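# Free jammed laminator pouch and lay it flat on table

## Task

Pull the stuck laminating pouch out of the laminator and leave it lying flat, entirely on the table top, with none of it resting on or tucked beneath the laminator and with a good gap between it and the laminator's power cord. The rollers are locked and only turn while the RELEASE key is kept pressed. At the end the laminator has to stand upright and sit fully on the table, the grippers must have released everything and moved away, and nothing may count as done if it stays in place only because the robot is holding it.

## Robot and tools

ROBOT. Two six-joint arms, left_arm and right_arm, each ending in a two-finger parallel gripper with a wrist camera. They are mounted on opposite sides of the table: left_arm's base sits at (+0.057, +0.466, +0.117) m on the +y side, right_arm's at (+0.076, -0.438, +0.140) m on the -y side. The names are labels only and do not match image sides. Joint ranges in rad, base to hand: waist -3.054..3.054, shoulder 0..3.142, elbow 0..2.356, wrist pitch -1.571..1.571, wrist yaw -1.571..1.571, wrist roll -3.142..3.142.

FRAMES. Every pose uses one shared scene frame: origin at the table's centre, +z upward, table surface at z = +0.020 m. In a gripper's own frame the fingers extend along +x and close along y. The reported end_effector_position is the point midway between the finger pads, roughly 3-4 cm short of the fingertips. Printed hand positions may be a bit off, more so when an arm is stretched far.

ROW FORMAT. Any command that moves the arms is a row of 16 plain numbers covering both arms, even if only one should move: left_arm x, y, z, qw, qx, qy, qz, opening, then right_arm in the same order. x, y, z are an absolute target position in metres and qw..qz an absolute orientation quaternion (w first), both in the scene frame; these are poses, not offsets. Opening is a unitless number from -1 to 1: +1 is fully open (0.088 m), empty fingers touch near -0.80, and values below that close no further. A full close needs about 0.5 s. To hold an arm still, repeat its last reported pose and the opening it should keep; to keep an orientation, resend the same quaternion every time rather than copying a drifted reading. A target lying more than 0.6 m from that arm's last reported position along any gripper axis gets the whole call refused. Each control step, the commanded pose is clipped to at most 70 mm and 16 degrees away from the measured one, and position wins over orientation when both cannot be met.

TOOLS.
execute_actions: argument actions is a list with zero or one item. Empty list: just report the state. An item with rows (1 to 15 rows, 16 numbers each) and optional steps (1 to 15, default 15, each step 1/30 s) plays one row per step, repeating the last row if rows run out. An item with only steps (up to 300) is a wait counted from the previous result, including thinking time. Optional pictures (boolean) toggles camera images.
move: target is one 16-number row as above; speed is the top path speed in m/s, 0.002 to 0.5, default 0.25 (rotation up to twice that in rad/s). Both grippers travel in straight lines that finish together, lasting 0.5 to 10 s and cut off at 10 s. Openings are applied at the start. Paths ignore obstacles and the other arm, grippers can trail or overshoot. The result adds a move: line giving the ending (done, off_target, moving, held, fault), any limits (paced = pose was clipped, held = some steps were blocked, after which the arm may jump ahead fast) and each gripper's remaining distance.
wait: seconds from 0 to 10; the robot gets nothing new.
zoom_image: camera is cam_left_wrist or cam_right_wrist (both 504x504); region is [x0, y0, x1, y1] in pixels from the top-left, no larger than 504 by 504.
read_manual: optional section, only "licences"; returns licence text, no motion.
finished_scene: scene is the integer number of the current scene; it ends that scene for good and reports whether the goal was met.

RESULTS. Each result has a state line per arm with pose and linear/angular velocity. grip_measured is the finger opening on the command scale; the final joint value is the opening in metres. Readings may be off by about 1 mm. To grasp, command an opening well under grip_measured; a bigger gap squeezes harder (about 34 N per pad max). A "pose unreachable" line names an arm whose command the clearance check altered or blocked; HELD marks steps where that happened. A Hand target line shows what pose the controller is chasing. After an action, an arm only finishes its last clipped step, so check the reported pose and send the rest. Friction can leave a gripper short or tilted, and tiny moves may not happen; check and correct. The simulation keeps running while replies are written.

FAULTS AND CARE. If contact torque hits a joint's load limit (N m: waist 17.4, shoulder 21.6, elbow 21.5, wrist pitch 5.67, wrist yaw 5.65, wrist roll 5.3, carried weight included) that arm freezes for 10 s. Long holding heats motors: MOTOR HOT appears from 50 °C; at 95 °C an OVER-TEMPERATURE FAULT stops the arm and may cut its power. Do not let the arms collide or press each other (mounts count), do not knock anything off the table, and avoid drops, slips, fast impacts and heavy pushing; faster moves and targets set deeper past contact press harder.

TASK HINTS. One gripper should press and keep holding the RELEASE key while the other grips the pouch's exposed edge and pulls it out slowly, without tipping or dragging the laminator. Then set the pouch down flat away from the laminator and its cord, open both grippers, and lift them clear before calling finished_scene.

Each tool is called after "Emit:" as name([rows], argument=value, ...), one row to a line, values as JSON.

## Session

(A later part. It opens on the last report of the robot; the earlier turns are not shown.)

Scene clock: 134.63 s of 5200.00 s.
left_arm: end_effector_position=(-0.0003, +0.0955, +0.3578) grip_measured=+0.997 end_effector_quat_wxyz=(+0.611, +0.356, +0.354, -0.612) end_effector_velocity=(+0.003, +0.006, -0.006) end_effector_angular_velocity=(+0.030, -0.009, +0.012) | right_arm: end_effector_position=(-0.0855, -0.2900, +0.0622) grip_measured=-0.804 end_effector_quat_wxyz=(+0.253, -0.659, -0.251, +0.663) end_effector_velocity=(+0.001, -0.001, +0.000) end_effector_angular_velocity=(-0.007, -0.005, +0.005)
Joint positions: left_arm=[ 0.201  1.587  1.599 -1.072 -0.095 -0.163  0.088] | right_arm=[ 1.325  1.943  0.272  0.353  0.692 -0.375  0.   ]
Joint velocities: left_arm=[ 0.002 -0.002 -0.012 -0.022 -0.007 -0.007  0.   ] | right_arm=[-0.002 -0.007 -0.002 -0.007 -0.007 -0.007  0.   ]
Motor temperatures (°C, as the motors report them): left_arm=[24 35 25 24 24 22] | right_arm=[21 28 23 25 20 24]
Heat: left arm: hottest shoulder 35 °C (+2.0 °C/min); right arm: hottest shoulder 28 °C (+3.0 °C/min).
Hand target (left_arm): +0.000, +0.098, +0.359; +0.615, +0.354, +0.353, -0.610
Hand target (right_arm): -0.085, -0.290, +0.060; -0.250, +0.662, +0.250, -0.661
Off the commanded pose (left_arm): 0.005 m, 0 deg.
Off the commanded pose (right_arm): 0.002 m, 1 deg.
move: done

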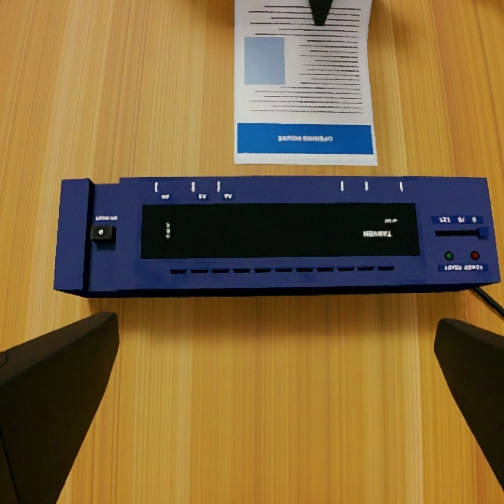

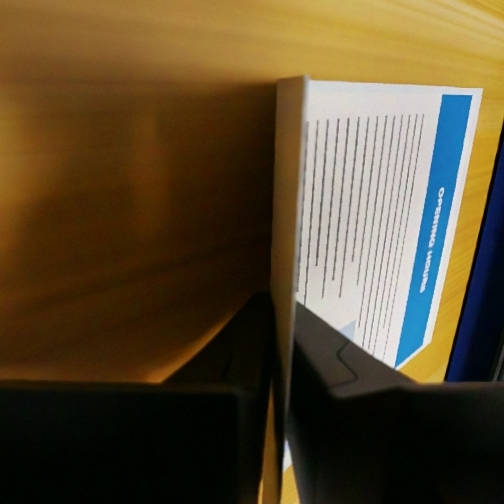

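Emit:
move(target=[0.0,0.1,0.36,0.612,0.354,0.354,-0.612,1,-0.085,-0.292,0.066,0.25,-0.661,-0.25,0.661,-0.3], speed=0.05)

Emit:
move(target=[0.0,0.1,0.36,0.612,0.354,0.354,-0.612,1,-0.09,-0.338,0.078,0.25,-0.661,-0.25,0.661,-0.3], speed=0.05)

Scene clock: 139.73 s of 5200.00 s.
left_arm: end_effector_position=(-0.0003, +0.0961, +0.3580) grip_measured=+0.997 end_effector_quat_wxyz=(+0.611, +0.356, +0.354, -0.611) end_effector_velocity=(+0.000, +0.003, +0.001) end_effector_angular_velocity=(+0.004, +0.017, +0.018) | right_arm: end_effector_position=(-0.0823, -0.2919, +0.0645) grip_measured=-0.301 end_effector_quat_wxyz=(+0.249, -0.665, -0.251, +0.658) end_effector_velocity=(+0.003, -0.001, -0.001) end_effector_angular_velocity=(-0.012, -0.019, +0.005)
Joint positions: left_arm=[ 0.201  1.586  1.599 -1.075 -0.096 -0.164  0.088] | right_arm=[ 1.329  1.917  0.272  0.304  0.691 -0.369  0.024]
Joint velocities: left_arm=[ 0.002 -0.007 -0.002 -0.007  0.007 -0.022 -0.   ] | right_arm=[-0.002 -0.007 -0.002 -0.022 -0.007 -0.007  0.   ]
Motor temperatures (°C, as the motors report them): left_arm=[24 35 25 24 24 22] | right_arm=[21 27 23 25 20 24]
Heat: left arm: hottest shoulder 35 °C (+2.0 °C/min); right arm: hottest shoulder 27 °C (+1.0 °C/min).
Hand target (left_arm): -0.000, +0.100, +0.360; +0.612, +0.354, +0.354, -0.612
Hand target (right_arm): -0.085, -0.292, +0.066; -0.250, +0.662, +0.250, -0.661
Off the commanded pose (left_arm): 0.004 m, 0 deg.
Off the commanded pose (right_arm): 0.003 m, 1 deg.
move: done

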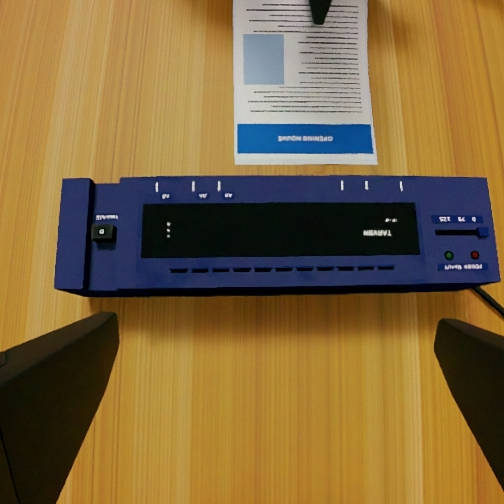

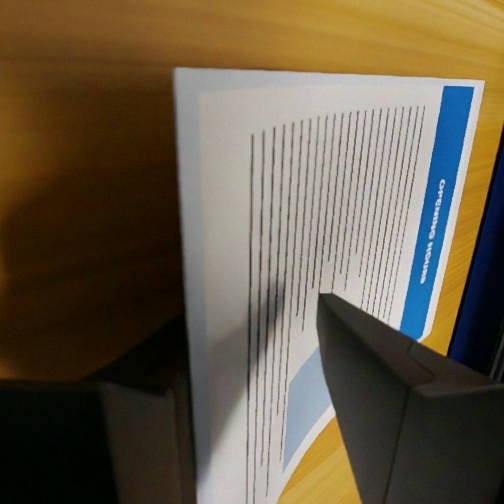

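Scene clock: 141.03 s of 5200.00 s.
left_arm: end_effector_position=(-0.0003, +0.0961, +0.3581) grip_measured=+0.997 end_effector_quat_wxyz=(+0.611, +0.356, +0.354, -0.611) end_effector_velocity=(+0.001, +0.005, -0.002) end_effector_angular_velocity=(+0.020, -0.007, +0.007) | right_arm: end_effector_position=(-0.0871, -0.3376, +0.0768) grip_measured=-0.300 end_effector_quat_wxyz=(+0.250, -0.665, -0.252, +0.657) end_effector_velocity=(+0.007, -0.003, -0.002) end_effector_angular_velocity=(-0.022, -0.022, -0.014)
Joint positions: left_arm=[ 0.201  1.585  1.599 -1.075 -0.096 -0.164  0.088] | right_arm=[ 1.609  1.843  0.333 -0.072  0.724 -0.002  0.024]
Joint velocities: left_arm=[-0.002 -0.002 -0.002 -0.022 -0.007 -0.007 -0.   ] | right_arm=[ 0.002 -0.002 -0.002 -0.037 -0.022  0.022 -0.   ]
Motor temperatures (°C, as the motors report them): left_arm=[24 35 25 24 24 22] | right_arm=[21 27 23 25 20 24]
Heat: left arm: hottest shoulder 35 °C (+2.0 °C/min); right arm: hottest shoulder 27 °C (+1.0 °C/min).
Hand target (left_arm): -0.000, +0.100, +0.360; +0.612, +0.354, +0.354, -0.612
Hand target (right_arm): -0.090, -0.339, +0.078; -0.250, +0.662, +0.249, -0.661
Off the commanded pose (left_arm): 0.004 m, 0 deg.
Off the commanded pose (right_arm): 0.003 m, 1 deg.
move: done

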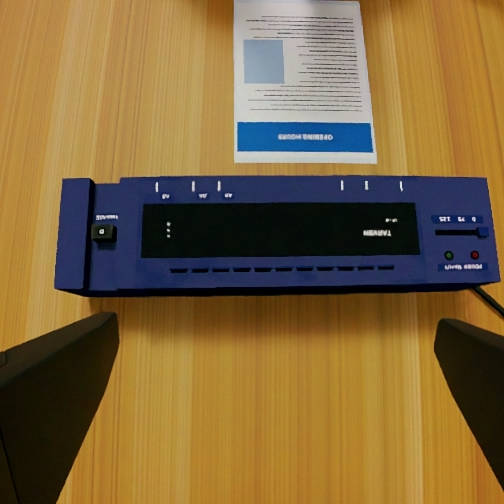

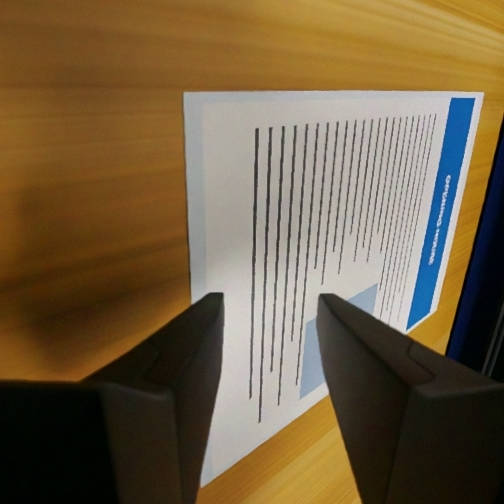

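Emit:
move(target=[0.0,0.25,0.36,0.612,0.354,0.354,-0.612,1,-0.11,-0.33,0.2,0.25,-0.661,-0.25,0.661,-0.3])

Emit:
move(target=[0.0,0.25,0.36,0.612,0.354,0.354,-0.612,1,-0.06,-0.28,0.38,0.612,-0.354,0.354,0.612,1], speed=0.4)

Scene clock: 144.33 s of 5200.00 s.
left_arm: end_effector_position=(-0.0023, +0.2472, +0.3620) grip_measured=+0.997 end_effector_quat_wxyz=(+0.610, +0.353, +0.352, -0.615) end_effector_velocity=(-0.001, +0.006, -0.004) end_effector_angular_velocity=(+0.027, -0.000, -0.004) | right_arm: end_effector_position=(-0.1084, -0.3294, +0.1986) grip_measured=-0.300 end_effector_quat_wxyz=(+0.249, -0.665, -0.253, +0.657) end_effector_velocity=(+0.003, -0.001, +0.001) end_effector_angular_velocity=(-0.008, -0.017, +0.003)
Joint positions: left_arm=[ 0.007  1.062  1.233 -1.246 -0.185 -0.332  0.088] | right_arm=[ 1.566  1.357  0.608 -0.792  0.725 -0.064  0.024]
Joint velocities: left_arm=[-0.007 -0.002 -0.007 -0.022  0.007 -0.007 -0.   ] | right_arm=[-0.002 -0.007  0.002 -0.022 -0.007 -0.007 -0.   ]
Motor temperatures (°C, as the motors report them): left_arm=[24 35 25 24 24 22] | right_arm=[21 27 23 25 21 24]
Heat: left arm: hottest shoulder 35 °C (+1.0 °C/min); right arm: hottest shoulder 27 °C (+1.0 °C/min).
Hand target (left_arm): -0.001, +0.250, +0.360; +0.613, +0.354, +0.353, -0.612
Hand target (right_arm): -0.110, -0.330, +0.201; -0.250, +0.661, +0.250, -0.662
Off the commanded pose (left_arm): 0.004 m, 0 deg.
Off the commanded pose (right_arm): 0.002 m, 1 deg.
move: done

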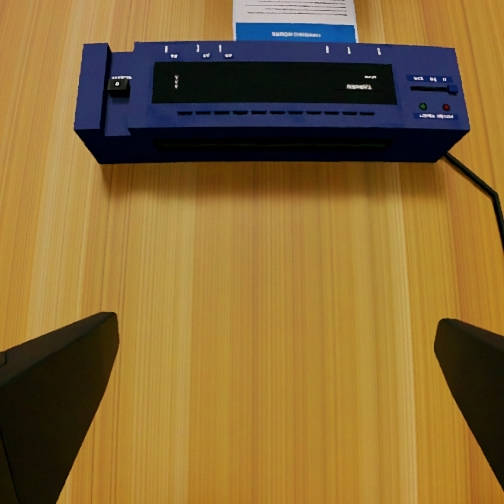

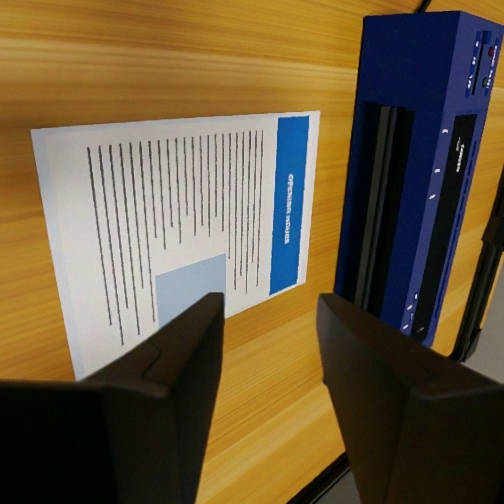

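Scene clock: 146.83 s of 5200.00 s.
left_arm: end_effector_position=(-0.0018, +0.2478, +0.3622) grip_measured=+0.997 end_effector_quat_wxyz=(+0.611, +0.353, +0.353, -0.615) end_effector_velocity=(+0.002, +0.004, -0.002) end_effector_angular_velocity=(+0.018, -0.011, +0.007) | right_arm: end_effector_position=(-0.0595, -0.2792, +0.3802) grip_measured=+0.988 end_effector_quat_wxyz=(+0.612, -0.354, +0.350, +0.615) end_effector_velocity=(+0.003, -0.003, -0.000) end_effector_angular_velocity=(-0.024, -0.003, +0.005)
Joint positions: left_arm=[ 0.008  1.06   1.233 -1.248 -0.185 -0.333  0.088] | right_arm=[ 1.066  1.12   1.26  -1.415  0.446  0.95   0.087]
Joint velocities: left_arm=[-0.002 -0.002 -0.002 -0.022 -0.007 -0.007  0.   ] | right_arm=[-0.007 -0.002  0.007 -0.022 -0.022 -0.007 -0.   ]
Motor temperatures (°C, as the motors report them): left_arm=[24 34 25 24 24 22] | right_arm=[21 27 24 25 21 24]
Heat: left arm: hottest shoulder 34 °C (+0.0 °C/min); right arm: hottest shoulder 27 °C (+1.0 °C/min).
Hand target (left_arm): -0.000, +0.250, +0.360; +0.612, +0.354, +0.354, -0.612
Hand target (right_arm): -0.060, -0.279, +0.381; +0.612, -0.353, +0.353, +0.613
Off the commanded pose (left_arm): 0.004 m, 0 deg.
Off the commanded pose (right_arm): 0.001 m, 1 deg.
move: done

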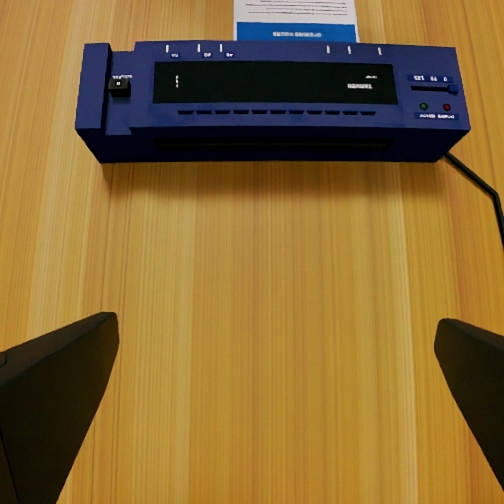

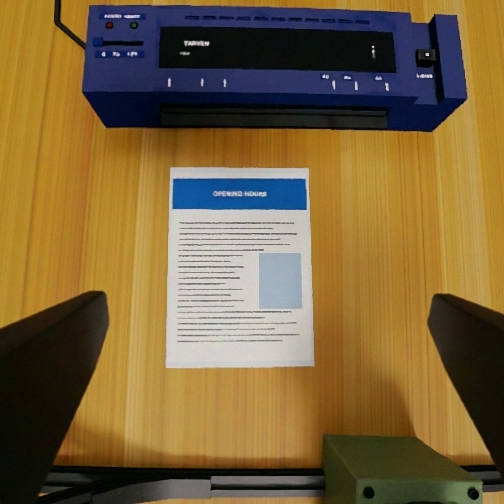

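Emit:
finished_scene(scene=1)

The scene is finished: the task was done.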